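# Move the cardboard box from a floor tote to the counter

## Task

Find which of the three floor totes holds the cardboard box, lift it out and set it on the counter. When finished, every other object must sit fully inside a tote that is upright, the utility cart must still be standing upright, and the robot must not have fallen or be left leaning. Anything that stays in place only because the robot is holding or propping it does not count.

## Robot and tools

Robot: a Hello Robot Stretch 3 with one arm. It has a two-wheeled base (0.33 m long, 0.34 m wide), a lift that raises the arm along a mast, and a telescoping arm that reaches out to the robot's right. The arm cannot reach forward, so move the gripper forward or back by driving the base. The base cannot slide sideways. Turning in place pivots about the point between the drive wheels, 0.05 m behind the front edge. With the arm retracted and the wrist folded, a turn sweeps a circle of radius 0.28 m. An unfolded, level wrist reaches past that circle.

Frames: the base frame has its origin on the floor between the drive wheels, x forward, y left, z up. The odometry frame is where the base frame was at the start. hand_pose is reported in the base frame, at the point where the closed fingertips meet.

execute_actions takes "actions", a list run in order. Each action may hold "robot", "steps" (1 to 450 control steps, 30 per second, default 1) and "until" (a stop condition, only together with steps). An action with only steps just waits. "robot" is one command, a list of up to 8 commands run one after another, or {"stop": true}, which brakes everything and clears the queue. A command may contain:
- "base": exactly one key. translate_m is a straight-line offset in metres from where the base is when that command begins, forward positive, magnitude at most 1. rotate_rad is an in-place turn offset in radians, counter-clockwise (left) positive, magnitude at most 3.2.
- "joints": absolute targets by name, each a single number; unnamed joints keep their current target. lift_m 0 to 1.1 m (arm height). arm_m 0 to 0.52 m (extension). wrist_yaw_rad -1.345 to 4.42 (0 along the arm, positive toward the front, 3.0 folded over the base). wrist_pitch_rad -1.57 to 0.451 (0 level, negative tips the fingers down). wrist_roll_rad -2.911 to 2.911. gripper_m -0.089 to 0.179 (larger is wider; real fingertip gap is somewhat less, zero below 0.007). head_pan_rad -3.953 to 1.73 (0 forward, positive left, -1.57 looks along the arm). head_tilt_rad -1.53 to 0.419 (negative looks down).
- "contact_limits": {"arm_m": effort percent 1 to 100}, making that arm motion halt sooner when it pushes.
- In a queue, {"pause_s": seconds up to 15}.
Base and joint motions in one command start together and keep running across later actions. A new command overrides at once and discards the old queue. A value out of range rejects the whole call, nothing runs.

Waiting: the simplest is "steps": 450 with "until": {"robot": {"status": "ended"}}, true once nothing reads moving and no queue runs. You may also compare fields, e.g. {"lift_m": [">", 0.3]} or {"base_status": ["!=", "moving"]}. "any" instead of "robot" fires when any single motion ends.

zoom_image: "camera" (head_camera, nav_camera or wrist_camera) and "region" [x0, y0, x1, y1] in pixels from the image's top-left, at most 504 by 504. It magnifies the last picture.

finished_scene: "scene", the number of the current scene. It is final; wait until all motion has stopped before calling it.

Results: each result has one image per camera, in a fixed order. base_status shows progress as (moved of goal). joint_status gives each joint's state: moving, done, off_target (stopped short, may still push), contact_stop (arm or lift pressed hard and went slack), time_out, stopped, torque_fault (a wrist servo switched off for about 10 s and will not accept goals). on_its_own appears when the robot's own target differs from yours, when something is slack or off, or when base_tilt departs from its start value. lidar_m lists 12 distances in 30-degree sectors, the 1st ahead then counter-clockwise, in a plane 0.17 m up. wrist_depth_mm and head_depth_mm are 7x7 grids of depth in mm. motor_effort is in percent, positive toward higher joint values. refusals, queue and queue_left describe rejected goals and queue progress; a line starting "dropped:" or "refused:" says which command failed.

Speed: the base is fast only with lift_m below 0.30, arm_m below 0.03 and wrist_yaw_rad above 2.54; otherwise it is slow.

Gripping: close to a gripper_m smaller than the object's width; readings do not prove a grasp, so check the images. Open at least 0.02 beyond the contact value to let go. Squeezing too hard can make the grip weaken and the object slip.

Wrist safety: fold or unfold the wrist only with lift_m between 0.32 and 0.95, wrist_pitch_rad -0.4 and roll near 0. When yaw is below -0.4 keep pitch at -0.5 or lower.

Avoid: pushing the arm into rigid things while the gripper is above about 0.45 m, repeating a push after a contact_stop, driving while the gripper is stuck on something, and catching the base on furniture (worst when reversing); these can tip the robot. If it leans, undo the last move in small steps, free the gripper, and lower lift_m to about 0.2. Do not drop, slam or shove objects, do not knock over the utility cart or the totes, and note that loose items may get nudged now and then.

Each tool is called as name(argument=value, ...) on one line, values as JSON.

## Session

execute_actions(actions=[])

Scene clock: 0.00 s.
robot.base_odometry: x=+0.000 y=+0.000 heading=+0.000 (m, m, rad; robot's odometry frame)
robot.turned_by_wheels: +0.000 (rad since the last result)
robot.turned_by_imu: +0.000 (rad since the last result)
robot.base_tilt: forward=+1.7 right=+0.9 (deg)
robot.lidar_m: 1.76 1.43 0.99 0.94 0.95 1.23 1.50 2.42 3.01 2.52 2.28 1.46
robot.head_depth_mm: 1875 1861 1834 1819 1801 1694 1759 / 1837 1858 1822 1799 1780 1769 1741 / 1828 1816 1807 1782 1746 1736 1727 / 1794 1790 1768 1749 1736 1718 1698 / 1779 1764 1749 1729 1722 1699 1674 / 1753 1744 1735 1708 1699 1672 1655 / 1742 1718 1714 1695 1662 1653 1639
robot.base_status: not_commanded
robot.joint_positions: lift_m=+0.396 arm_m=-0.002 wrist_yaw_rad=+2.811 wrist_pitch_rad=-0.547 wrist_roll_rad=-0.016 gripper_m=+0.037 head_pan_rad=-0.008 head_tilt_rad=-0.012
robot.joint_goals: lift_m=+0.396 arm_m=-0.002 wrist_yaw_rad=+2.811 wrist_pitch_rad=-0.547 wrist_roll_rad=-0.016 gripper_m=+0.037 head_pan_rad=-0.008 head_tilt_rad=-0.012
robot.joint_status: lift_m=not_commanded arm_m=not_commanded wrist_yaw_rad=not_commanded wrist_pitch_rad=not_commanded wrist_roll_rad=not_commanded gripper_m=not_commanded head_pan_rad=not_commanded head_tilt_rad=not_commanded
robot.measured_speeds: translate_m=+0.000 rotate_rad=+0.000 lift_m=+0.000 arm_m=+0.000 wrist_yaw_rad=+0.000 wrist_pitch_rad=+0.000 wrist_roll_rad=+0.000 head_pan_rad=+0.000 head_tilt_rad=+0.000
robot: refusals=0 queue=idle queue_left=0
robot.motor_effort: left_wheel=+1 right_wheel=+0 lift_m=+27 arm_m=-1 wrist_yaw_rad=+0 wrist_pitch_rad=+5 wrist_roll_rad=+0 gripper_m=+0 head_pan_rad=+0 head_tilt_rad=+2 (%)
robot.hand_pose: x=+0.0456 y=+0.0518 z=+0.3812 quat_wxyz=(+0.300, +0.697, +0.079, +0.646) (m; robot's base frame)
robot.wrist_depth_mm: - 870 946 - - - - / - 925 - - - - - / - 820 850 944 971 - - / - 688 728 759 830 907 975 / 549 604 643 669 712 764 813 / 510 - 568 588 628 653 684 / - - - 519 539 574 597
pictures: head_camera (sideways: a quarter turn clockwise sets it upright), nav_camera (sideways: a quarter turn counterclockwise sets it upright), wrist_camera
Images, in order (width x height): head_camera 896x504, nav_camera 672x504, wrist_camera 644x364.

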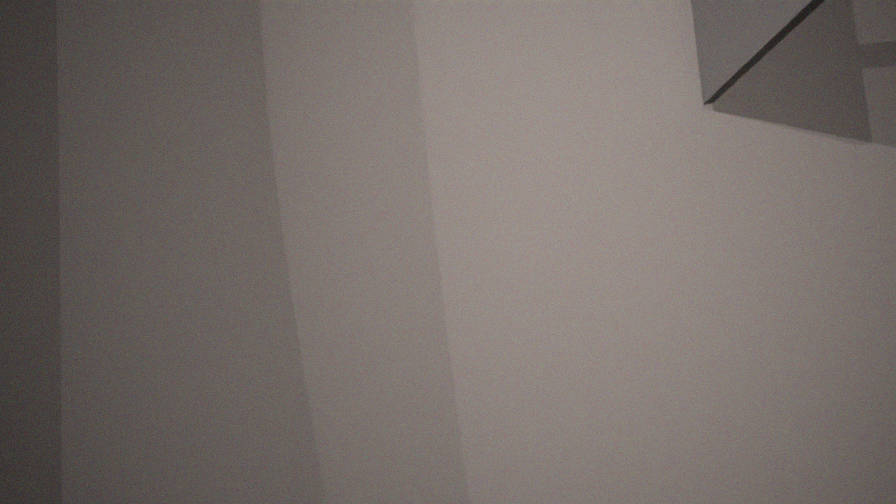

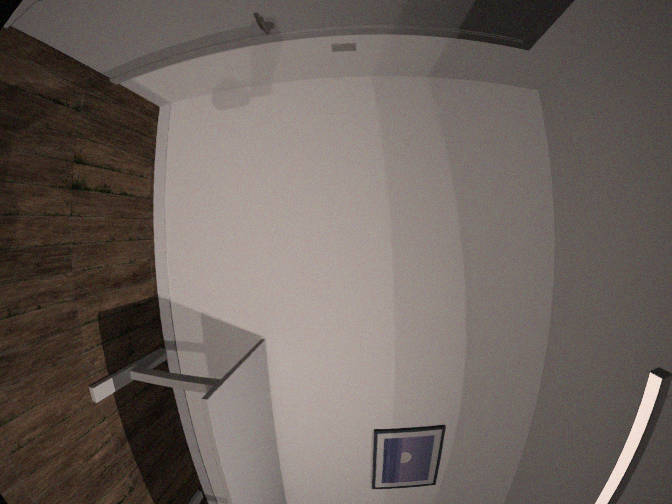

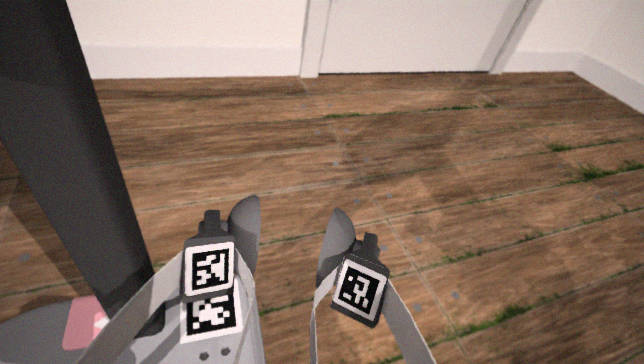

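execute_actions(actions=[{"robot":{"joints":{"head_pan_rad":-1.57,"head_tilt_rad":-0.7}},"steps":100,"until":{"robot":{"status":"ended"}}}])

execute_actions(actions=[{"robot":{"joints":{"head_pan_rad":-3.1,"head_tilt_rad":-0.7}},"steps":100,"until":{"robot":{"status":"ended"}}}])

Scene clock: 1.73 s.
robot.base_odometry: x=+0.000 y=+0.000 heading=+0.000 (m, m, rad; robot's odometry frame)
robot.turned_by_wheels: +0.000 (rad since the last result)
robot.turned_by_imu: +0.000 (rad since the last result)
robot.base_tilt: forward=+1.7 right=+0.9 (deg)
robot.lidar_m: 1.76 1.43 0.98 0.94 0.95 1.23 1.50 2.42 3.03 2.51 2.28 1.46
robot.head_depth_mm: 2600 2922 2964 2166 1713 1420 1220 / 2493 2836 2873 2104 1736 1430 1230 / 2497 2721 2838 2146 1744 1459 1233 / 2482 2694 2841 2228 1757 1454 1233 / 2406 2670 2886 2259 1766 1457 1246 / 2453 2718 2919 2263 1776 1464 1250 / 2396 2672 2858 2287 1794 1474 1260
robot.base_status: not_commanded
robot.joint_positions: lift_m=+0.396 arm_m=-0.002 wrist_yaw_rad=+2.811 wrist_pitch_rad=-0.547 wrist_roll_rad=-0.016 gripper_m=+0.037 head_pan_rad=-1.563 head_tilt_rad=-0.691
robot.joint_goals: lift_m=+0.396 arm_m=-0.002 wrist_yaw_rad=+2.811 wrist_pitch_rad=-0.547 wrist_roll_rad=-0.016 gripper_m=+0.037 head_pan_rad=-1.570 head_tilt_rad=-0.700
robot.joint_status: lift_m=not_commanded arm_m=not_commanded wrist_yaw_rad=not_commanded wrist_pitch_rad=not_commanded wrist_roll_rad=not_commanded gripper_m=not_commanded head_pan_rad=done head_tilt_rad=done
robot.measured_speeds: translate_m=+0.000 rotate_rad=+0.000 lift_m=+0.000 arm_m=+0.000 wrist_yaw_rad=+0.000 wrist_pitch_rad=+0.000 wrist_roll_rad=+0.000 head_pan_rad=+0.000 head_tilt_rad=+0.000
robot: refusals=0 queue=done queue_left=0
robot.motor_effort: left_wheel=+1(1) right_wheel=+0(0) lift_m=+28(28) arm_m=-1(1) wrist_yaw_rad=+1(0) wrist_pitch_rad=+5(6) wrist_roll_rad=+0(0) gripper_m=+0(0) head_pan_rad=-4(35) head_tilt_rad=-4(32) (%)
robot.hand_pose: x=+0.0456 y=+0.0518 z=+0.3812 quat_wxyz=(+0.300, +0.697, +0.079, +0.646) (m; robot's base frame)
robot.wrist_depth_mm: - 880 987 - - - - / - 920 - - - - - / - 799 866 949 - - - / - 692 731 780 830 907 975 / 565 607 645 651 714 761 805 / 511 - 563 573 629 651 697 / - - - 514 550 576 599
pictures: head_camera (sideways: a quarter turn clockwise sets it upright), nav_camera (sideways: a quarter turn counterclockwise sets it upright), wrist_camera
camera_calibration (this result's frames):
head_camera: T_world_to_cam=[[0.0754383, 0.580054, -0.811077, 1.07187], [0.996186, -0.0796001, 0.035728, -0.05265], [-0.0438376, -0.810679, -0.583847, 0.714359], [0, 0, 0, 1]] pos_world=[0.0029049, -0.0468184, 1.28833]
nav_camera: T_world_to_cam=[[-0.0273252, -0.679747, 0.732938, -0.914481], [-0.999603, 0.0135289, -0.02472, 0.090829], [0.00688751, -0.733322, -0.679847, 0.843586], [0, 0, 0, 1]] pos_world=[0.0599943, -0.00422449, 1.24601]
wrist_camera: T_world_to_cam=[[0.944523, -0.295812, 0.142728, -0.097537], [-0.103885, -0.681312, -0.724584, 0.347899], [0.311583, 0.669559, -0.674245, 0.369646], [0, 0, 0, 1]] pos_world=[0.0130921, -0.0393244, 0.515236]
Images, in order (width x height): head_camera 896x504, nav_camera 672x504, wrist_camera 644x364.

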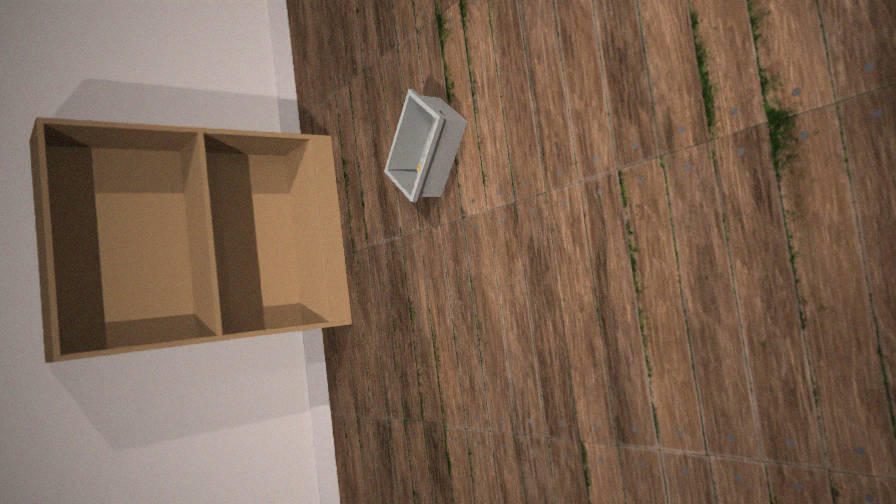

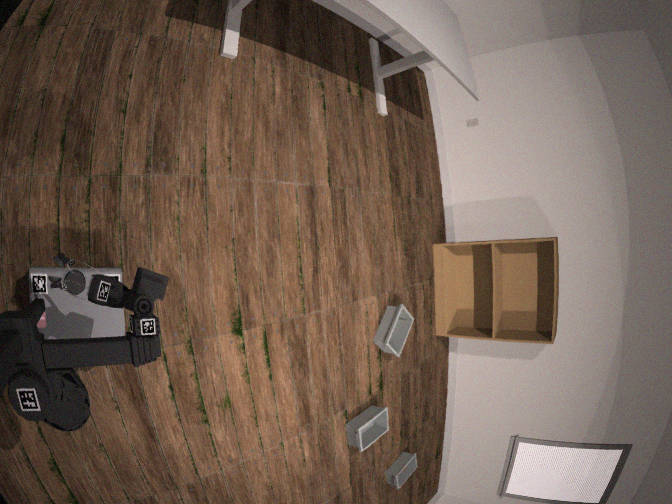

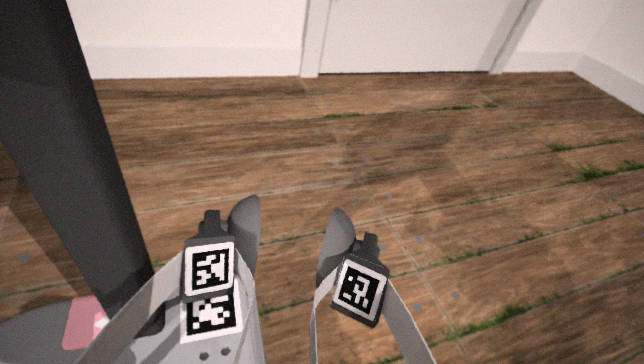

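Scene clock: 3.03 s.
robot.base_odometry: x=+0.000 y=+0.000 heading=+0.000 (m, m, rad; robot's odometry frame)
robot.turned_by_wheels: +0.000 (rad since the last result)
robot.turned_by_imu: +0.000 (rad since the last result)
robot.base_tilt: forward=+1.6 right=+0.8 (deg)
robot.lidar_m: 1.76 1.43 0.98 0.94 0.96 1.23 1.50 2.42 3.02 2.52 2.27 1.46
robot.head_depth_mm: 2203 2153 1655 1748 1709 1430 1224 / 2684 2868 1867 1998 1734 1437 1225 / 2676 2968 2996 2193 1743 1446 1229 / 2664 2929 2906 2224 1747 1454 1242 / 2556 2295 2576 2248 1764 1457 1239 / 2546 2265 2555 2262 1767 1467 1248 / 2502 2233 2515 2282 1798 1477 1260
robot.base_status: not_commanded
robot.joint_positions: lift_m=+0.396 arm_m=-0.002 wrist_yaw_rad=+2.811 wrist_pitch_rad=-0.547 wrist_roll_rad=-0.016 gripper_m=+0.037 head_pan_rad=-3.093 head_tilt_rad=-0.691
robot.joint_goals: lift_m=+0.396 arm_m=-0.002 wrist_yaw_rad=+2.811 wrist_pitch_rad=-0.547 wrist_roll_rad=-0.016 gripper_m=+0.037 head_pan_rad=-3.100 head_tilt_rad=-0.700
robot.joint_status: lift_m=not_commanded arm_m=not_commanded wrist_yaw_rad=not_commanded wrist_pitch_rad=not_commanded wrist_roll_rad=not_commanded gripper_m=not_commanded head_pan_rad=done head_tilt_rad=done
robot.measured_speeds: translate_m=+0.000 rotate_rad=+0.000 lift_m=+0.000 arm_m=+0.000 wrist_yaw_rad=+0.000 wrist_pitch_rad=+0.000 wrist_roll_rad=+0.000 head_pan_rad=+0.000 head_tilt_rad=+0.000
robot: refusals=0 queue=done queue_left=0
robot.motor_effort: left_wheel=+1(1) right_wheel=+0(0) lift_m=+27(28) arm_m=-1(1) wrist_yaw_rad=+0(1) wrist_pitch_rad=+6(5) wrist_roll_rad=+0(0) gripper_m=+0(0) head_pan_rad=-3(34) head_tilt_rad=-4(4) (%)
robot.hand_pose: x=+0.0456 y=+0.0518 z=+0.3812 quat_wxyz=(+0.300, +0.697, +0.079, +0.646) (m; robot's base frame)
robot.wrist_depth_mm: - 853 955 - - - - / - 935 - - - - - / - 806 862 915 - - - / - 685 725 761 830 899 971 / 552 616 638 673 699 758 809 / 511 - 564 577 613 649 700 / - - - 515 543 576 591
pictures: head_camera (sideways: a quarter turn clockwise sets it upright), nav_camera (sideways: a quarter turn counterclockwise sets it upright), wrist_camera
camera_calibration (this result's frames):
head_camera: T_world_to_cam=[[0.5829, -0.0517038, -0.810897, 1.06854], [-0.0389123, -0.998605, 0.0357008, -0.0463004], [-0.811611, 0.0107439, -0.584099, 0.71937], [0, 0, 0, 1]] pos_world=[-0.0408056, 0.00128302, 1.28831]
nav_camera: T_world_to_cam=[[-0.680523, -0.000434234, 0.732726, -0.910222], [-0.0272467, 0.999323, -0.0247133, 0.0848889], [-0.73222, -0.0367823, -0.680074, 0.848391], [0, 0, 0, 1]] pos_world=[0.00409464, -0.0540209, 1.24601]
wrist_camera: T_world_to_cam=[[0.944523, -0.295812, 0.142728, -0.097537], [-0.103885, -0.681312, -0.724584, 0.347899], [0.311583, 0.669559, -0.674245, 0.369646], [0, 0, 0, 1]] pos_world=[0.0130921, -0.0393244, 0.515236]
Images, in order (width x height): head_camera 896x504, nav_camera 672x504, wrist_camera 644x364.

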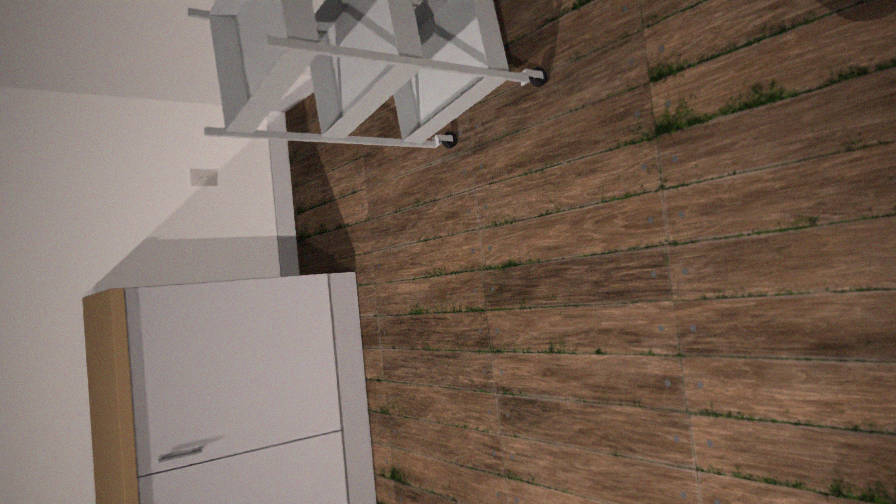

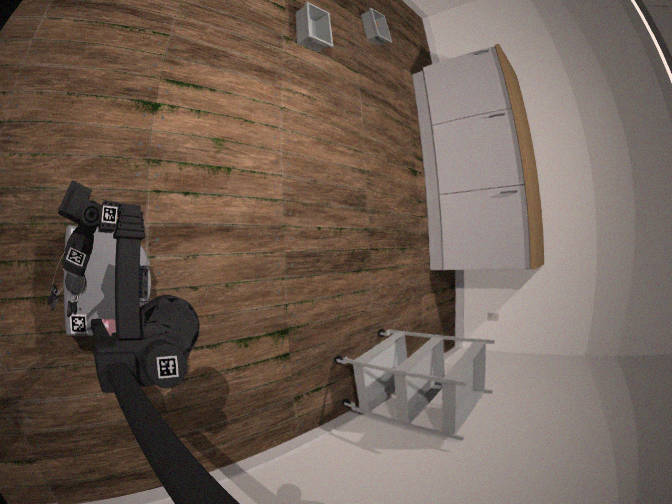

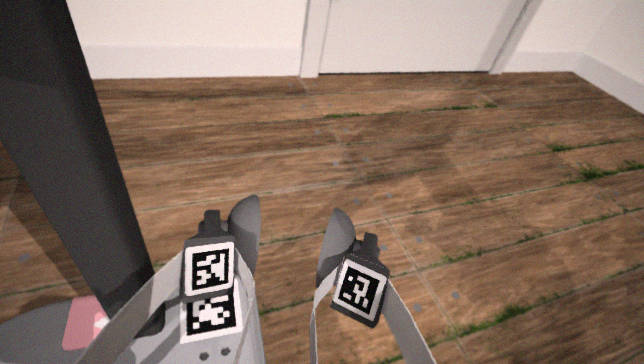

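execute_actions(actions=[{"robot":{"joints":{"head_pan_rad":-2.1,"head_tilt_rad":-0.55}},"steps":100,"until":{"robot":{"status":"ended"}}}])

Scene clock: 4.77 s.
robot.base_odometry: x=+0.000 y=+0.000 heading=+0.000 (m, m, rad; robot's odometry frame)
robot.turned_by_wheels: +0.000 (rad since the last result)
robot.turned_by_imu: +0.000 (rad since the last result)
robot.base_tilt: forward=+1.7 right=+0.9 (deg)
robot.lidar_m: 1.76 1.43 0.98 0.94 0.95 1.24 1.51 2.42 3.00 2.53 2.28 1.46
robot.head_depth_mm: 3137 3274 2837 2668 1992 1581 1313 / 3428 3704 3770 2710 2007 1576 1314 / 3490 3799 3992 2753 2021 1602 1322 / 3225 3439 3762 2801 2035 1608 1341 / 2986 3171 3478 2818 2068 1621 1343 / 2780 2977 3208 2851 2051 1636 1355 / 2608 2759 2947 2746 2029 1645 1363
robot.base_status: not_commanded
robot.joint_positions: lift_m=+0.396 arm_m=-0.002 wrist_yaw_rad=+2.811 wrist_pitch_rad=-0.547 wrist_roll_rad=-0.016 gripper_m=+0.037 head_pan_rad=-2.107 head_tilt_rad=-0.557
robot.joint_goals: lift_m=+0.396 arm_m=-0.002 wrist_yaw_rad=+2.811 wrist_pitch_rad=-0.547 wrist_roll_rad=-0.016 gripper_m=+0.037 head_pan_rad=-2.100 head_tilt_rad=-0.550
robot.joint_status: lift_m=not_commanded arm_m=not_commanded wrist_yaw_rad=not_commanded wrist_pitch_rad=not_commanded wrist_roll_rad=not_commanded gripper_m=not_commanded head_pan_rad=done head_tilt_rad=done
robot.measured_speeds: translate_m=+0.000 rotate_rad=+0.000 lift_m=+0.000 arm_m=+0.000 wrist_yaw_rad=+0.000 wrist_pitch_rad=+0.000 wrist_roll_rad=+0.000 head_pan_rad=+0.000 head_tilt_rad=+0.000
robot: refusals=0 queue=done queue_left=0
robot.motor_effort: left_wheel=+0(0) right_wheel=+0(0) lift_m=+27(27) arm_m=-1(1) wrist_yaw_rad=-1(1) wrist_pitch_rad=+6(6) wrist_roll_rad=+0(0) gripper_m=+0(0) head_pan_rad=+3(36) head_tilt_rad=+3(15) (%)
robot.hand_pose: x=+0.0456 y=+0.0518 z=+0.3812 quat_wxyz=(+0.300, +0.697, +0.079, +0.646) (m; robot's base frame)
robot.wrist_depth_mm: - 885 937 - - - - / - 903 - - - - - / - 793 856 924 - - - / - 698 715 792 825 886 - / 561 614 647 670 706 764 789 / 510 - 572 570 626 660 690 / - - - 520 540 570 613
pictures: head_camera (sideways: a quarter turn clockwise sets it upright), nav_camera (sideways: a quarter turn counterclockwise sets it upright), wrist_camera
camera_calibration (this result's frames):
head_camera: T_world_to_cam=[[0.306973, 0.35955, -0.881187, 1.16188], [0.813748, -0.579306, 0.0471057, -0.0663568], [-0.49354, -0.731525, -0.470415, 0.569517], [0, 0, 0, 1]] pos_world=[-0.0215889, -0.03958, 1.29487]
nav_camera: T_world_to_cam=[[-0.322329, -0.477947, 0.817111, -1.0224], [-0.849839, 0.52633, -0.0273774, 0.0933796], [-0.416985, -0.703238, -0.575829, 0.710862], [0, 0, 0, 1]] pos_world=[0.0462269, -0.0378967, 1.24731]
wrist_camera: T_world_to_cam=[[0.944523, -0.295812, 0.142728, -0.0975371], [-0.103885, -0.681312, -0.724584, 0.347899], [0.311583, 0.669559, -0.674245, 0.369646], [0, 0, 0, 1]] pos_world=[0.0130922, -0.0393244, 0.515236]
Images, in order (width x height): head_camera 896x504, nav_camera 672x504, wrist_camera 644x364.

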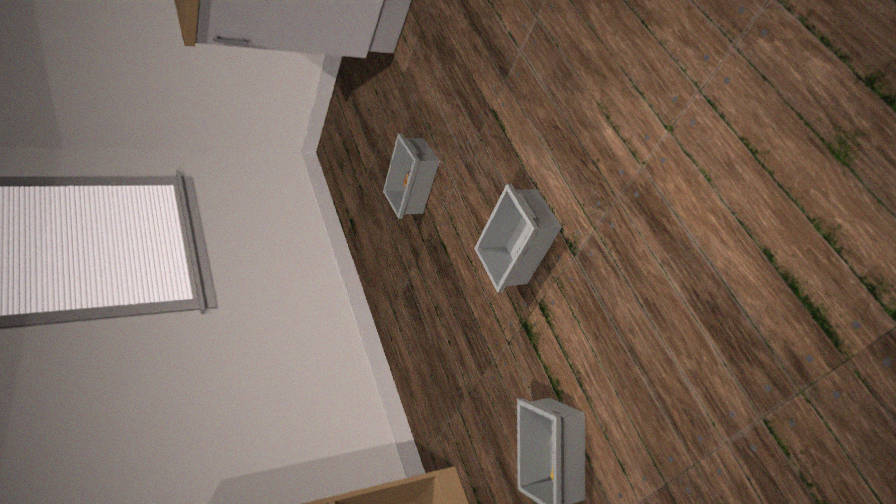

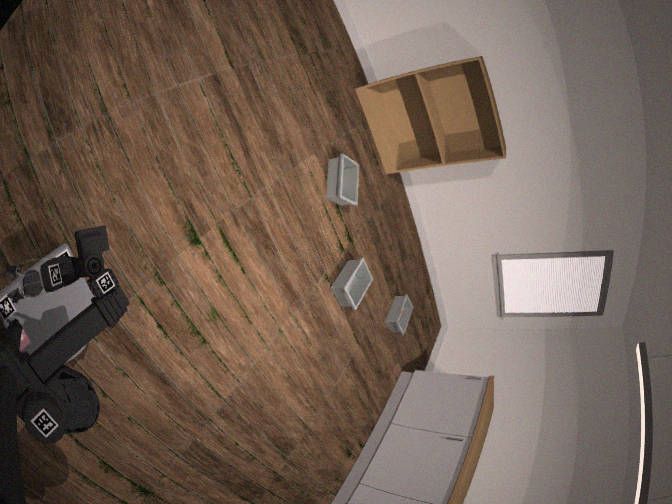

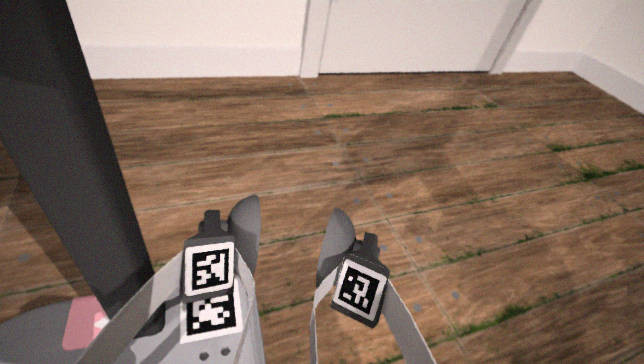

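execute_actions(actions="[{\"robot\":[{\"joints\":{\"lift_m\":0.26,\"head_pan_rad\":-3.1,\"head_tilt_rad\":-0.8},\"base\":{\"rotate_rad\":0.6435}},{\"base\":{\"translate_m\":-1.0}},{\"base\":{\"translate_m\":-0.7}}]},\"steps\":450,\"until\":{\"robot\":{\"status\":\"ended\"}}}]")


execute_actions(actions=[{"robot":[{"joints":{"lift_m":0.26,"head_pan_rad":-3.1,"head_tilt_rad":-0.8},"base":{"rotate_rad":0.6435}},{"base":{"translate_m":-1.0}},{"base":{"translate_m":-0.7}}],"steps":450,"until":{"robot":{"status":"ended"}}}])

Scene clock: 17.33 s.
robot.base_odometry: x=-1.360 y=-1.020 heading=+0.643 (m, m, rad; robot's odometry frame)
robot.turned_by_wheels: +0.643 (rad since the last result)
robot.turned_by_imu: +0.622 (rad since the last result)
robot.base_tilt: forward=+1.6 right=+0.8 (deg)
robot.lidar_m: 2.53 1.88 1.36 1.30 0.97 0.93 0.98 2.00 1.94 1.76 2.81 2.77
robot.head_depth_mm: 1315 957 1000 1145 1343 1337 1171 / 1386 996 1063 1235 1477 1348 1178 / 1426 1028 1134 1327 1550 1356 1185 / 1531 1098 1224 1451 1603 1365 1184 / 1662 1153 1309 1742 1617 1375 1195 / 1771 2031 2331 1991 1619 1380 1193 / 1898 2218 2479 1987 1641 1372 1193
robot.base_status: done (translate_m -0.7000 of -0.7000)
robot.joint_positions: lift_m=+0.260 arm_m=-0.002 wrist_yaw_rad=+2.811 wrist_pitch_rad=-0.548 wrist_roll_rad=-0.016 gripper_m=+0.037 head_pan_rad=-3.093 head_tilt_rad=-0.791
robot.joint_goals: lift_m=+0.260 arm_m=-0.002 wrist_yaw_rad=+2.811 wrist_pitch_rad=-0.548 wrist_roll_rad=-0.016 gripper_m=+0.037 head_pan_rad=-3.100 head_tilt_rad=-0.800
robot.joint_status: lift_m=done arm_m=not_commanded wrist_yaw_rad=not_commanded wrist_pitch_rad=not_commanded wrist_roll_rad=not_commanded gripper_m=not_commanded head_pan_rad=done head_tilt_rad=done
robot.measured_speeds: translate_m=+0.000 rotate_rad=+0.000 lift_m=+0.000 arm_m=+0.000 wrist_yaw_rad=+0.000 wrist_pitch_rad=+0.000 wrist_roll_rad=+0.000 head_pan_rad=+0.000 head_tilt_rad=+0.000
robot: refusals=0 queue=done queue_left=0
robot.motor_effort: left_wheel=+0(8) right_wheel=+2(13) lift_m=+24(24) arm_m=-1(1) wrist_yaw_rad=+0(1) wrist_pitch_rad=+6(6) wrist_roll_rad=+0(0) gripper_m=+0(0) head_pan_rad=-3(34) head_tilt_rad=-3(19) (%)
robot.hand_pose: x=+0.0456 y=+0.0517 z=+0.2448 quat_wxyz=(+0.300, +0.697, +0.080, +0.646) (m; robot's base frame)
robot.wrist_depth_mm: - 898 993 - - - - / - 708 780 824 933 - - / - 587 631 684 748 797 912 / - 515 540 567 607 657 710 / - - - 488 518 547 588 / - - - 421 459 478 502 / - - - 380 398 418 438
pictures: head_camera (sideways: a quarter turn clockwise sets it upright), nav_camera (sideways: a quarter turn counterclockwise sets it upright), wrist_camera
camera_calibration (this result's frames):
head_camera: T_world_to_cam=[[0.66074, -0.0482127, -0.749065, 0.987465], [-0.0425062, -0.998737, 0.0267885, -0.0346715], [-0.74941, 0.0141397, -0.661955, 0.820269], [0, 0, 0, 1]] pos_world=[-0.0392136, 0.00138234, 1.28359]
nav_camera: T_world_to_cam=[[-0.750105, -0.00347813, 0.661309, -0.816729], [-0.024418, 0.99945, -0.0224401, 0.0819092], [-0.660867, -0.0329803, -0.749778, 0.938609], [0, 0, 0, 1]] pos_world=[0.00966292, -0.0537492, 1.2457]
wrist_camera: T_world_to_cam=[[0.944555, -0.295719, 0.14271, -0.0780662], [-0.104047, -0.681783, -0.724117, 0.248897], [0.311433, 0.66912, -0.67475, 0.2779], [0, 0, 0, 1]] pos_world=[0.0130877, -0.0393405, 0.378884]
Images, in order (width x height): head_camera 896x504, nav_camera 672x504, wrist_camera 644x364.

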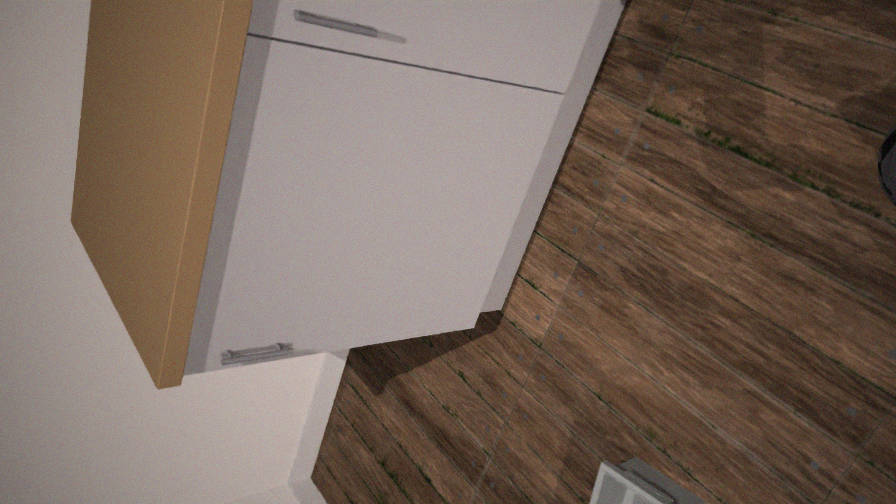

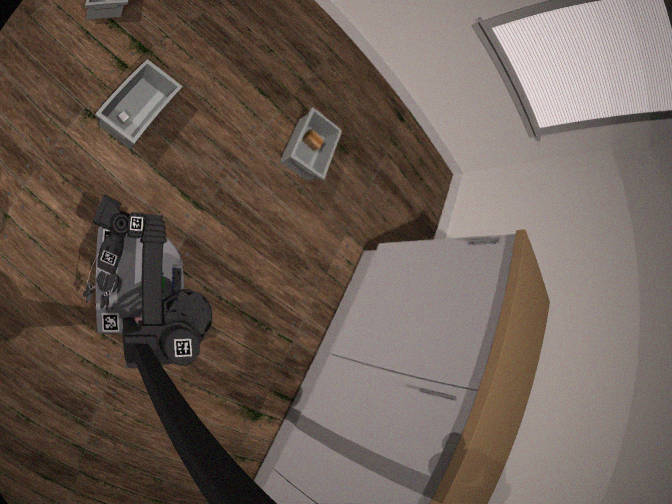

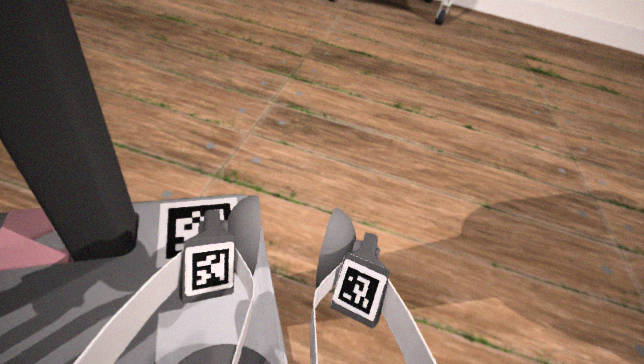

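execute_actions(actions=[{"robot":{"joints":{"head_pan_rad":-2.4,"head_tilt_rad":-1.0}},"steps":100,"until":{"robot":{"status":"ended"}}}])

Scene clock: 18.67 s.
robot.base_odometry: x=-1.360 y=-1.020 heading=+0.643 (m, m, rad; robot's odometry frame)
robot.turned_by_wheels: +0.000 (rad since the last result)
robot.turned_by_imu: +0.000 (rad since the last result)
robot.base_tilt: forward=+1.7 right=+0.8 (deg)
robot.lidar_m: 2.53 1.88 1.35 1.30 0.96 0.93 0.98 2.01 1.94 1.77 2.81 2.77
robot.head_depth_mm: 2224 2234 1877 1609 1402 1240 1157 / 2129 2244 1880 1620 1404 1244 - / 2058 2247 1882 1575 1400 1243 - / 1968 2178 1892 1579 1411 1253 - / 1882 2135 1895 1618 1414 1253 1165 / 1805 2094 1904 1627 1421 1260 1149 / 1743 2012 1921 1632 1425 1238 1136
robot.base_status: done (translate_m -0.7000 of -0.7000)
robot.joint_positions: lift_m=+0.260 arm_m=-0.002 wrist_yaw_rad=+2.811 wrist_pitch_rad=-0.548 wrist_roll_rad=-0.016 gripper_m=+0.037 head_pan_rad=-2.407 head_tilt_rad=-0.987
robot.joint_goals: lift_m=+0.260 arm_m=-0.002 wrist_yaw_rad=+2.811 wrist_pitch_rad=-0.548 wrist_roll_rad=-0.016 gripper_m=+0.037 head_pan_rad=-2.400 head_tilt_rad=-1.000
robot.joint_status: lift_m=done arm_m=not_commanded wrist_yaw_rad=not_commanded wrist_pitch_rad=not_commanded wrist_roll_rad=not_commanded gripper_m=not_commanded head_pan_rad=done head_tilt_rad=done
robot.measured_speeds: translate_m=+0.000 rotate_rad=+0.000 lift_m=+0.000 arm_m=+0.000 wrist_yaw_rad=+0.000 wrist_pitch_rad=+0.000 wrist_roll_rad=+0.000 head_pan_rad=+0.000 head_tilt_rad=+0.000
robot: refusals=0 queue=done queue_left=0
robot.motor_effort: left_wheel=-1(1) right_wheel=+2(3) lift_m=+23(23) arm_m=-1(1) wrist_yaw_rad=+0(1) wrist_pitch_rad=+6(6) wrist_roll_rad=+0(0) gripper_m=+0(0) head_pan_rad=+3(30) head_tilt_rad=-5(19) (%)
robot.hand_pose: x=+0.0456 y=+0.0517 z=+0.2448 quat_wxyz=(+0.300, +0.697, +0.080, +0.646) (m; robot's base frame)
robot.wrist_depth_mm: - 894 972 - - - - / - 711 782 840 932 - - / - 594 632 671 737 820 884 / - 508 540 562 614 659 711 / - - - 492 509 557 587 / - - - 422 456 477 515 / - - - 380 396 419 440
pictures: head_camera (sideways: a quarter turn clockwise sets it upright), nav_camera (sideways: a quarter turn counterclockwise sets it upright), wrist_camera
camera_calibration (this result's frames):
head_camera: T_world_to_cam=[[0.640814, 0.470634, -0.606516, 0.80183], [0.597186, -0.802057, 0.00858943, -0.014876], [-0.482418, -0.367707, -0.795025, 0.991696], [0, 0, 0, 1]] pos_world=[-0.0265283, -0.0246464, 1.27487]
nav_camera: T_world_to_cam=[[-0.663216, -0.554599, 0.502558, -0.610434], [-0.649099, 0.760506, -0.0173469, 0.0790839], [-0.372578, -0.337715, -0.864369, 1.08583], [0, 0, 0, 1]] pos_world=[0.0510394, -0.0319889, 1.24671]
wrist_camera: T_world_to_cam=[[0.944555, -0.29572, 0.14271, -0.0780663], [-0.104047, -0.681783, -0.724117, 0.248897], [0.311433, 0.66912, -0.67475, 0.2779], [0, 0, 0, 1]] pos_world=[0.0130877, -0.0393405, 0.378884]
Images, in order (width x height): head_camera 896x504, nav_camera 672x504, wrist_camera 644x364.

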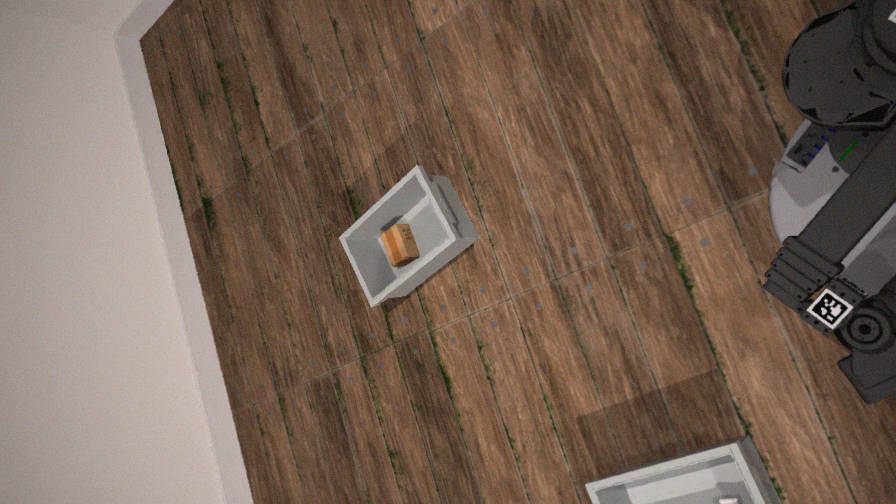

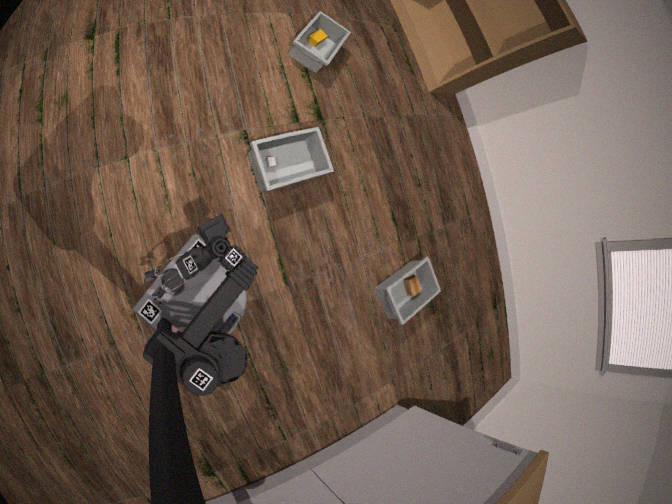

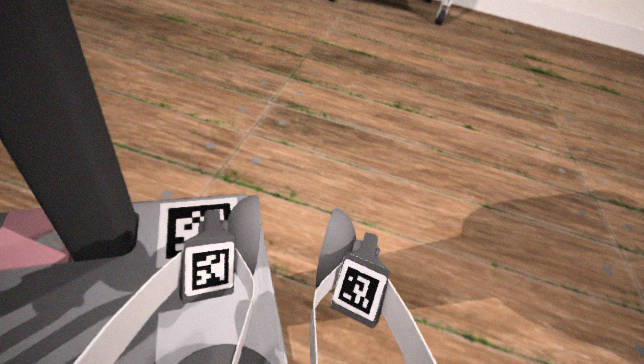

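execute_actions(actions=[{"robot":[{"base":{"translate_m":-0.33}},{"base":{"rotate_rad":-1.57}},{"base":{"translate_m":0.62}},{"joints":{"lift_m":0.6,"head_pan_rad":-1.57,"head_tilt_rad":-1.2}},{"joints":{"wrist_pitch_rad":-0.4,"wrist_yaw_rad":0,"arm_m":0.1}},{"joints":{"wrist_pitch_rad":-1.57,"gripper_m":0.15}}],"steps":450,"until":{"robot":{"status":"ended"}}}])

Scene clock: 34.97 s.
robot.base_odometry: x=-1.252 y=-1.713 heading=-0.926 (m, m, rad; robot's odometry frame)
robot.turned_by_wheels: -1.570 (rad since the last result)
robot.turned_by_imu: -1.552 (rad since the last result)
robot.base_tilt: forward=+1.7 right=+0.8 (deg)
robot.lidar_m: 1.12 1.67 2.71 2.86 2.59 2.05 1.34 1.01 0.98 1.67 1.28 1.25
robot.head_depth_mm: 1594 1230 1501 1426 1304 1201 - / 1687 1736 1560 1440 - - - / 1778 1756 1573 - 1284 - - / 1857 1735 1591 - 1285 1230 - / 1902 1750 1569 1368 1287 1205 1115 / 1893 1755 1574 1421 1306 1197 1118 / 1725 1751 1569 1428 1303 1207 1119
robot.base_status: done (translate_m +0.6200 of +0.6200)
robot.joint_positions: lift_m=+0.600 arm_m=+0.100 wrist_yaw_rad=+0.003 wrist_pitch_rad=-0.455 wrist_roll_rad=-0.016 gripper_m=+0.041 head_pan_rad=-1.577 head_tilt_rad=-1.185
robot.joint_goals: lift_m=+0.600 arm_m=+0.100 wrist_yaw_rad=+0.000 wrist_pitch_rad=-1.570 wrist_roll_rad=-0.016 gripper_m=+0.150 head_pan_rad=-1.570 head_tilt_rad=-1.200
robot.joint_status: lift_m=done arm_m=done wrist_yaw_rad=done wrist_pitch_rad=moving wrist_roll_rad=not_commanded gripper_m=moving head_pan_rad=done head_tilt_rad=done
robot.measured_speeds: translate_m=+0.000 rotate_rad=+0.000 lift_m=+0.000 arm_m=+0.000 wrist_yaw_rad=+0.000 wrist_pitch_rad=-0.528 wrist_roll_rad=+0.000 head_pan_rad=+0.000 head_tilt_rad=+0.000
robot: refusals=0 queue=running queue_left=0
robot.motor_effort: left_wheel=+3(11) right_wheel=-5(11) lift_m=+32(33) arm_m=+3(4) wrist_yaw_rad=-2(2) wrist_pitch_rad=+5(8) wrist_roll_rad=+0(0) gripper_m=+53(51) head_pan_rad=+3(35) head_tilt_rad=-6(19) (%)
robot.hand_pose: x=-0.0208 y=-0.4642 z=+0.6042 quat_wxyz=(+0.695, +0.162, -0.683, -0.158) (m; robot's base frame)
robot.wrist_depth_mm: 910 - - - - - 669 / 978 - - - - - 529 / 995 - - - - - 548 / - - - - - 738 591 / 873 905 953 - - 734 619 / 755 775 825 896 933 865 663 / 691 702 737 767 797 841 767
pictures: head_camera (sideways: a quarter turn clockwise sets it upright), nav_camera (sideways: a quarter turn counterclockwise sets it upright), wrist_camera
camera_calibration (this result's frames):
head_camera: T_world_to_cam=[[0.0856768, 0.894379, -0.439027, 0.58703], [0.994909, -0.100272, -0.0101151, 0.00704898], [-0.053069, -0.435925, -0.898417, 1.12346], [0, 0, 0, 1]] pos_world=[0.00231314, -0.0345747, 1.26713]
nav_camera: T_world_to_cam=[[-0.0386854, -0.94569, 0.322759, -0.380059], [-0.999251, 0.036941, -0.0115309, 0.0736442], [-0.00101842, -0.322964, -0.946411, 1.19014], [0, 0, 0, 1]] pos_world=[0.0600984, 0.0222326, 1.24988]
wrist_camera: T_world_to_cam=[[-0.989362, -0.0163184, 0.144556, -0.130883], [-0.124577, 0.608172, -0.783969, 0.785029], [-0.0751219, -0.793638, -0.603735, 0.1563], [0, 0, 0, 1]] pos_world=[-0.0199525, -0.355523, 0.728723]
Images, in order (width x height): head_camera 896x504, nav_camera 672x504, wrist_camera 644x364.

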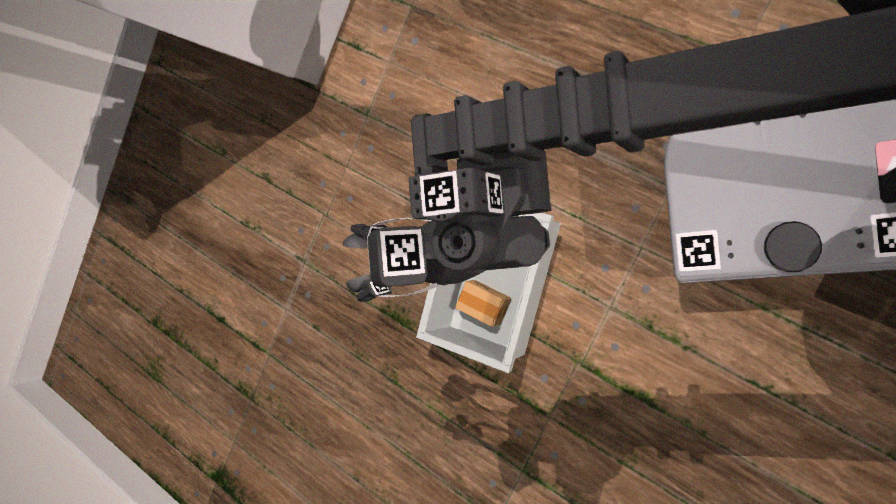

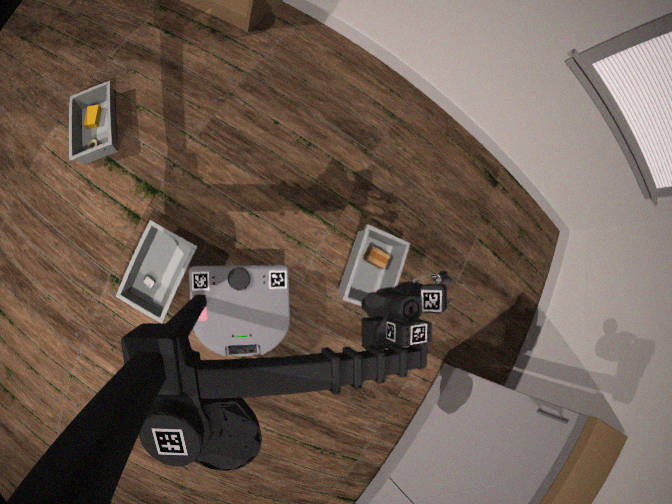

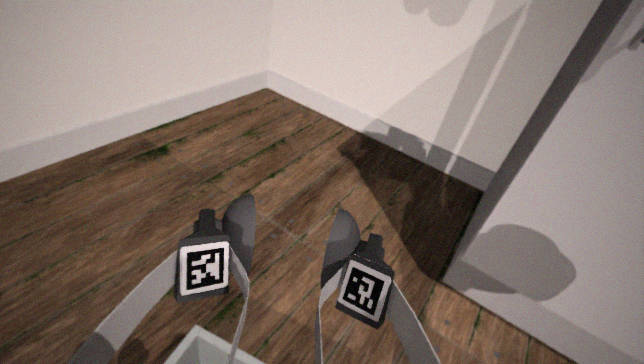

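execute_actions(actions=[{"robot":{"joints":{"arm_m":0.05}},"steps":200,"until":{"robot":{"status":"ended"}}}])

Scene clock: 36.57 s.
robot.base_odometry: x=-1.252 y=-1.713 heading=-0.926 (m, m, rad; robot's odometry frame)
robot.turned_by_wheels: +0.000 (rad since the last result)
robot.turned_by_imu: +0.000 (rad since the last result)
robot.base_tilt: forward=+1.7 right=+0.9 (deg)
robot.lidar_m: 1.12 1.68 2.70 2.86 2.59 2.05 1.35 1.00 0.98 1.67 1.28 1.25
robot.head_depth_mm: 1589 1234 1494 1422 1304 1197 - / 1696 1746 1565 1440 - - - / 1788 1747 1575 1438 - - - / 1862 1748 1573 1405 1299 1235 - / 1907 1739 1561 1363 1307 1205 1109 / 1912 1747 1569 1425 1306 1198 1115 / 1728 1756 1579 1429 1301 1200 1117
robot.base_status: done (translate_m +0.6200 of +0.6200)
robot.joint_positions: lift_m=+0.600 arm_m=+0.050 wrist_yaw_rad=+0.003 wrist_pitch_rad=-1.559 wrist_roll_rad=-0.016 gripper_m=+0.150 head_pan_rad=-1.577 head_tilt_rad=-1.185
robot.joint_goals: lift_m=+0.600 arm_m=+0.050 wrist_yaw_rad=+0.000 wrist_pitch_rad=-1.570 wrist_roll_rad=-0.016 gripper_m=+0.150 head_pan_rad=-1.570 head_tilt_rad=-1.200
robot.joint_status: lift_m=done arm_m=done wrist_yaw_rad=done wrist_pitch_rad=done wrist_roll_rad=not_commanded gripper_m=done head_pan_rad=done head_tilt_rad=done
robot.measured_speeds: translate_m=+0.000 rotate_rad=+0.000 lift_m=+0.000 arm_m=+0.000 wrist_yaw_rad=+0.000 wrist_pitch_rad=+0.000 wrist_roll_rad=+0.000 head_pan_rad=+0.000 head_tilt_rad=+0.000
robot: refusals=0 queue=done queue_left=0
robot.motor_effort: left_wheel=+3(3) right_wheel=-4(4) lift_m=+32(32) arm_m=-4(7) wrist_yaw_rad=-3(3) wrist_pitch_rad=-2(5) wrist_roll_rad=+0(0) gripper_m=+0(80) head_pan_rad=+3(3) head_tilt_rad=-6(6) (%)
robot.hand_pose: x=-0.0217 y=-0.1742 z=+0.4820 quat_wxyz=(+0.508, +0.502, -0.498, -0.493) (m; robot's base frame)
robot.wrist_depth_mm: 592 596 602 602 611 629 624 / 604 612 619 625 637 632 640 / 622 636 639 647 656 657 672 / 642 650 657 - 672 681 693 / 647 662 684 - - 707 727 / - 698 703 - - 731 743 / 698 712 652 - 766 771 791
pictures: head_camera (sideways: a quarter turn clockwise sets it upright), nav_camera (sideways: a quarter turn counterclockwise sets it upright), wrist_camera
camera_calibration (this result's frames):
head_camera: T_world_to_cam=[[0.0856683, 0.894382, -0.439024, 0.587025], [0.99491, -0.100263, -0.0101155, 0.00704948], [-0.0530649, -0.435922, -0.898419, 1.12347], [0, 0, 0, 1]] pos_world=[0.00231347, -0.0345746, 1.26713]
nav_camera: T_world_to_cam=[[-0.0386764, -0.945692, 0.322755, -0.380054], [-0.999251, 0.0369315, -0.0115307, 0.0736441], [-0.00101531, -0.32296, -0.946412, 1.19014], [0, 0, 0, 1]] pos_world=[0.0600982, 0.0222334, 1.24988]
wrist_camera: T_world_to_cam=[[-0.989105, -0.137059, 0.0537209, -0.0865592], [-0.124591, 0.973766, 0.190414, 0.106731], [-0.0784094, 0.181646, -0.980233, 0.663927], [0, 0, 0, 1]] pos_world=[-0.0202602, -0.236395, 0.63513]
Images, in order (width x height): head_camera 896x504, nav_camera 672x504, wrist_camera 644x364.

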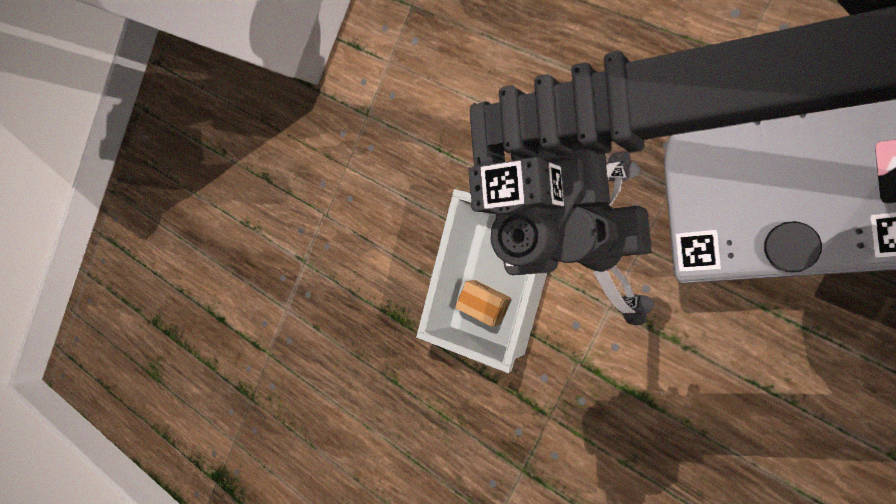

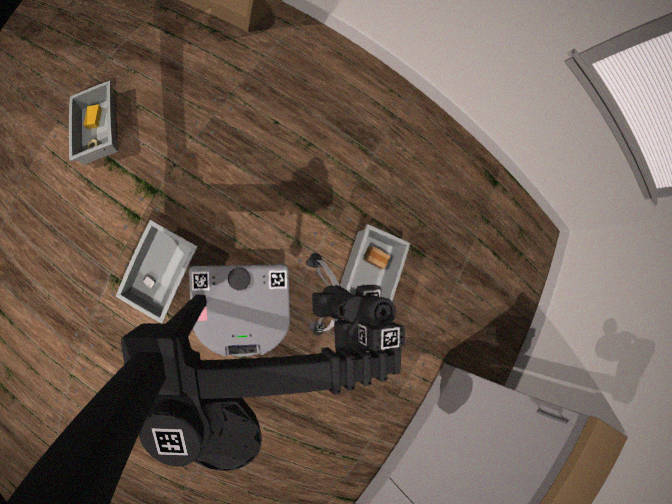

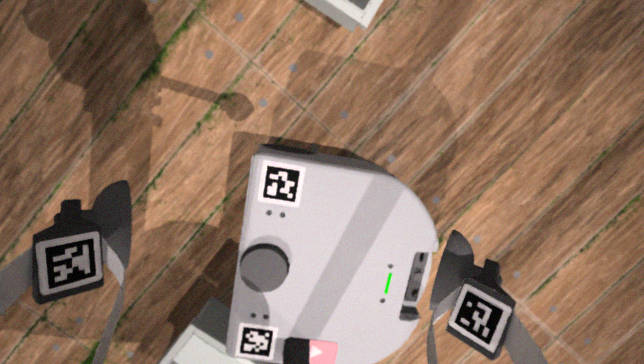

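execute_actions(actions=[{"robot":{"base":{"translate_m":0.06},"joints":{"arm_m":0.41,"lift_m":0.5,"gripper_m":0.11}},"steps":200,"until":{"robot":{"status":"ended"}}}])

Scene clock: 40.87 s.
robot.base_odometry: x=-1.216 y=-1.761 heading=-0.926 (m, m, rad; robot's odometry frame)
robot.turned_by_wheels: +0.000 (rad since the last result)
robot.turned_by_imu: +0.000 (rad since the last result)
robot.base_tilt: forward=+1.7 right=+0.9 (deg)
robot.lidar_m: 1.06 1.63 2.67 2.85 2.64 2.11 1.39 1.04 1.01 1.65 1.23 1.19
robot.head_depth_mm: 1648 1731 1516 1422 1303 1196 1134 / 1721 1732 1569 1425 1316 - - / 1816 1778 1547 1385 1277 - - / 1859 1772 1507 1376 1288 1235 - / 1933 1749 1562 1402 1306 1201 1117 / 1859 1746 1567 1420 1300 1202 1117 / 1660 1727 1570 1425 1304 1200 1122
robot.base_status: done (translate_m +0.0600 of +0.0600)
robot.joint_positions: lift_m=+0.500 arm_m=+0.410 wrist_yaw_rad=+0.001 wrist_pitch_rad=-1.560 wrist_roll_rad=-0.016 gripper_m=+0.110 head_pan_rad=-1.577 head_tilt_rad=-1.185
robot.joint_goals: lift_m=+0.500 arm_m=+0.410 wrist_yaw_rad=+0.000 wrist_pitch_rad=-1.570 wrist_roll_rad=-0.016 gripper_m=+0.110 head_pan_rad=-1.570 head_tilt_rad=-1.200
robot.joint_status: lift_m=done arm_m=done wrist_yaw_rad=done wrist_pitch_rad=done wrist_roll_rad=not_commanded gripper_m=done head_pan_rad=done head_tilt_rad=done
robot.measured_speeds: translate_m=+0.000 rotate_rad=+0.000 lift_m=+0.000 arm_m=+0.000 wrist_yaw_rad=+0.000 wrist_pitch_rad=+0.000 wrist_roll_rad=+0.000 head_pan_rad=+0.000 head_tilt_rad=+0.000
robot: refusals=0 queue=done queue_left=0
robot.motor_effort: left_wheel=+3(7) right_wheel=-4(6) lift_m=+23(33) arm_m=+3(6) wrist_yaw_rad=-1(3) wrist_pitch_rad=-2(2) wrist_roll_rad=+0(0) gripper_m=+0(82) head_pan_rad=+3(3) head_tilt_rad=-5(6) (%)
robot.hand_pose: x=-0.0217 y=-0.5334 z=+0.3824 quat_wxyz=(+0.507, +0.501, -0.498, -0.493) (m; robot's base frame)
robot.wrist_depth_mm: 498 499 508 513 515 516 531 / 506 516 514 524 530 539 536 / 523 536 528 537 555 559 568 / 537 551 507 561 551 573 584 / 555 - 571 544 555 591 610 / 562 596 587 597 614 612 625 / 592 612 613 624 631 661 663
pictures: head_camera (sideways: a quarter turn clockwise sets it upright), nav_camera (sideways: a quarter turn counterclockwise sets it upright), wrist_camera
camera_calibration (this result's frames):
head_camera: T_world_to_cam=[[0.0853972, 0.89445, -0.438939, 0.586916], [0.99494, -0.0999599, -0.0101245, 0.00706093], [-0.0529321, -0.435853, -0.89846, 1.12352], [0, 0, 0, 1]] pos_world=[0.00232398, -0.0345725, 1.26713]
nav_camera: T_world_to_cam=[[-0.0383897, -0.945734, 0.322666, -0.379939], [-0.999262, 0.0366294, -0.0115278, 0.0736404], [-0.000916798, -0.32287, -0.946443, 1.19018], [0, 0, 0, 1]] pos_world=[0.0600915, 0.0222547, 1.24988]
wrist_camera: T_world_to_cam=[[-0.989331, -0.135457, 0.0536287, -0.12953], [-0.122978, 0.97384, 0.191083, 0.475348], [-0.0781091, 0.182449, -0.980108, 0.631969], [0, 0, 0, 1]] pos_world=[-0.0203285, -0.59576, 0.535514]
Images, in order (width x height): head_camera 896x504, nav_camera 672x504, wrist_camera 644x364.

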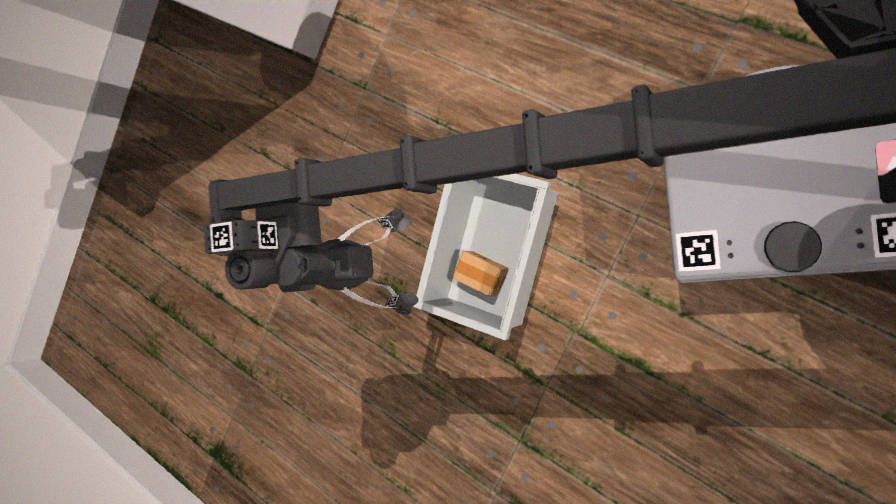

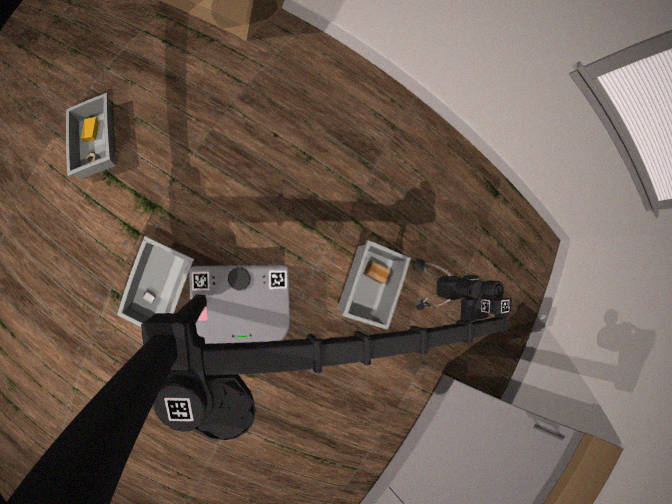

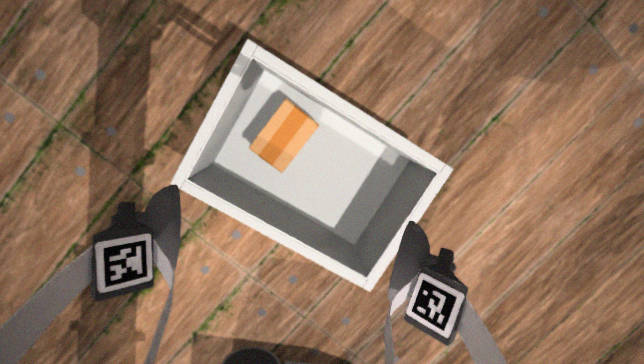

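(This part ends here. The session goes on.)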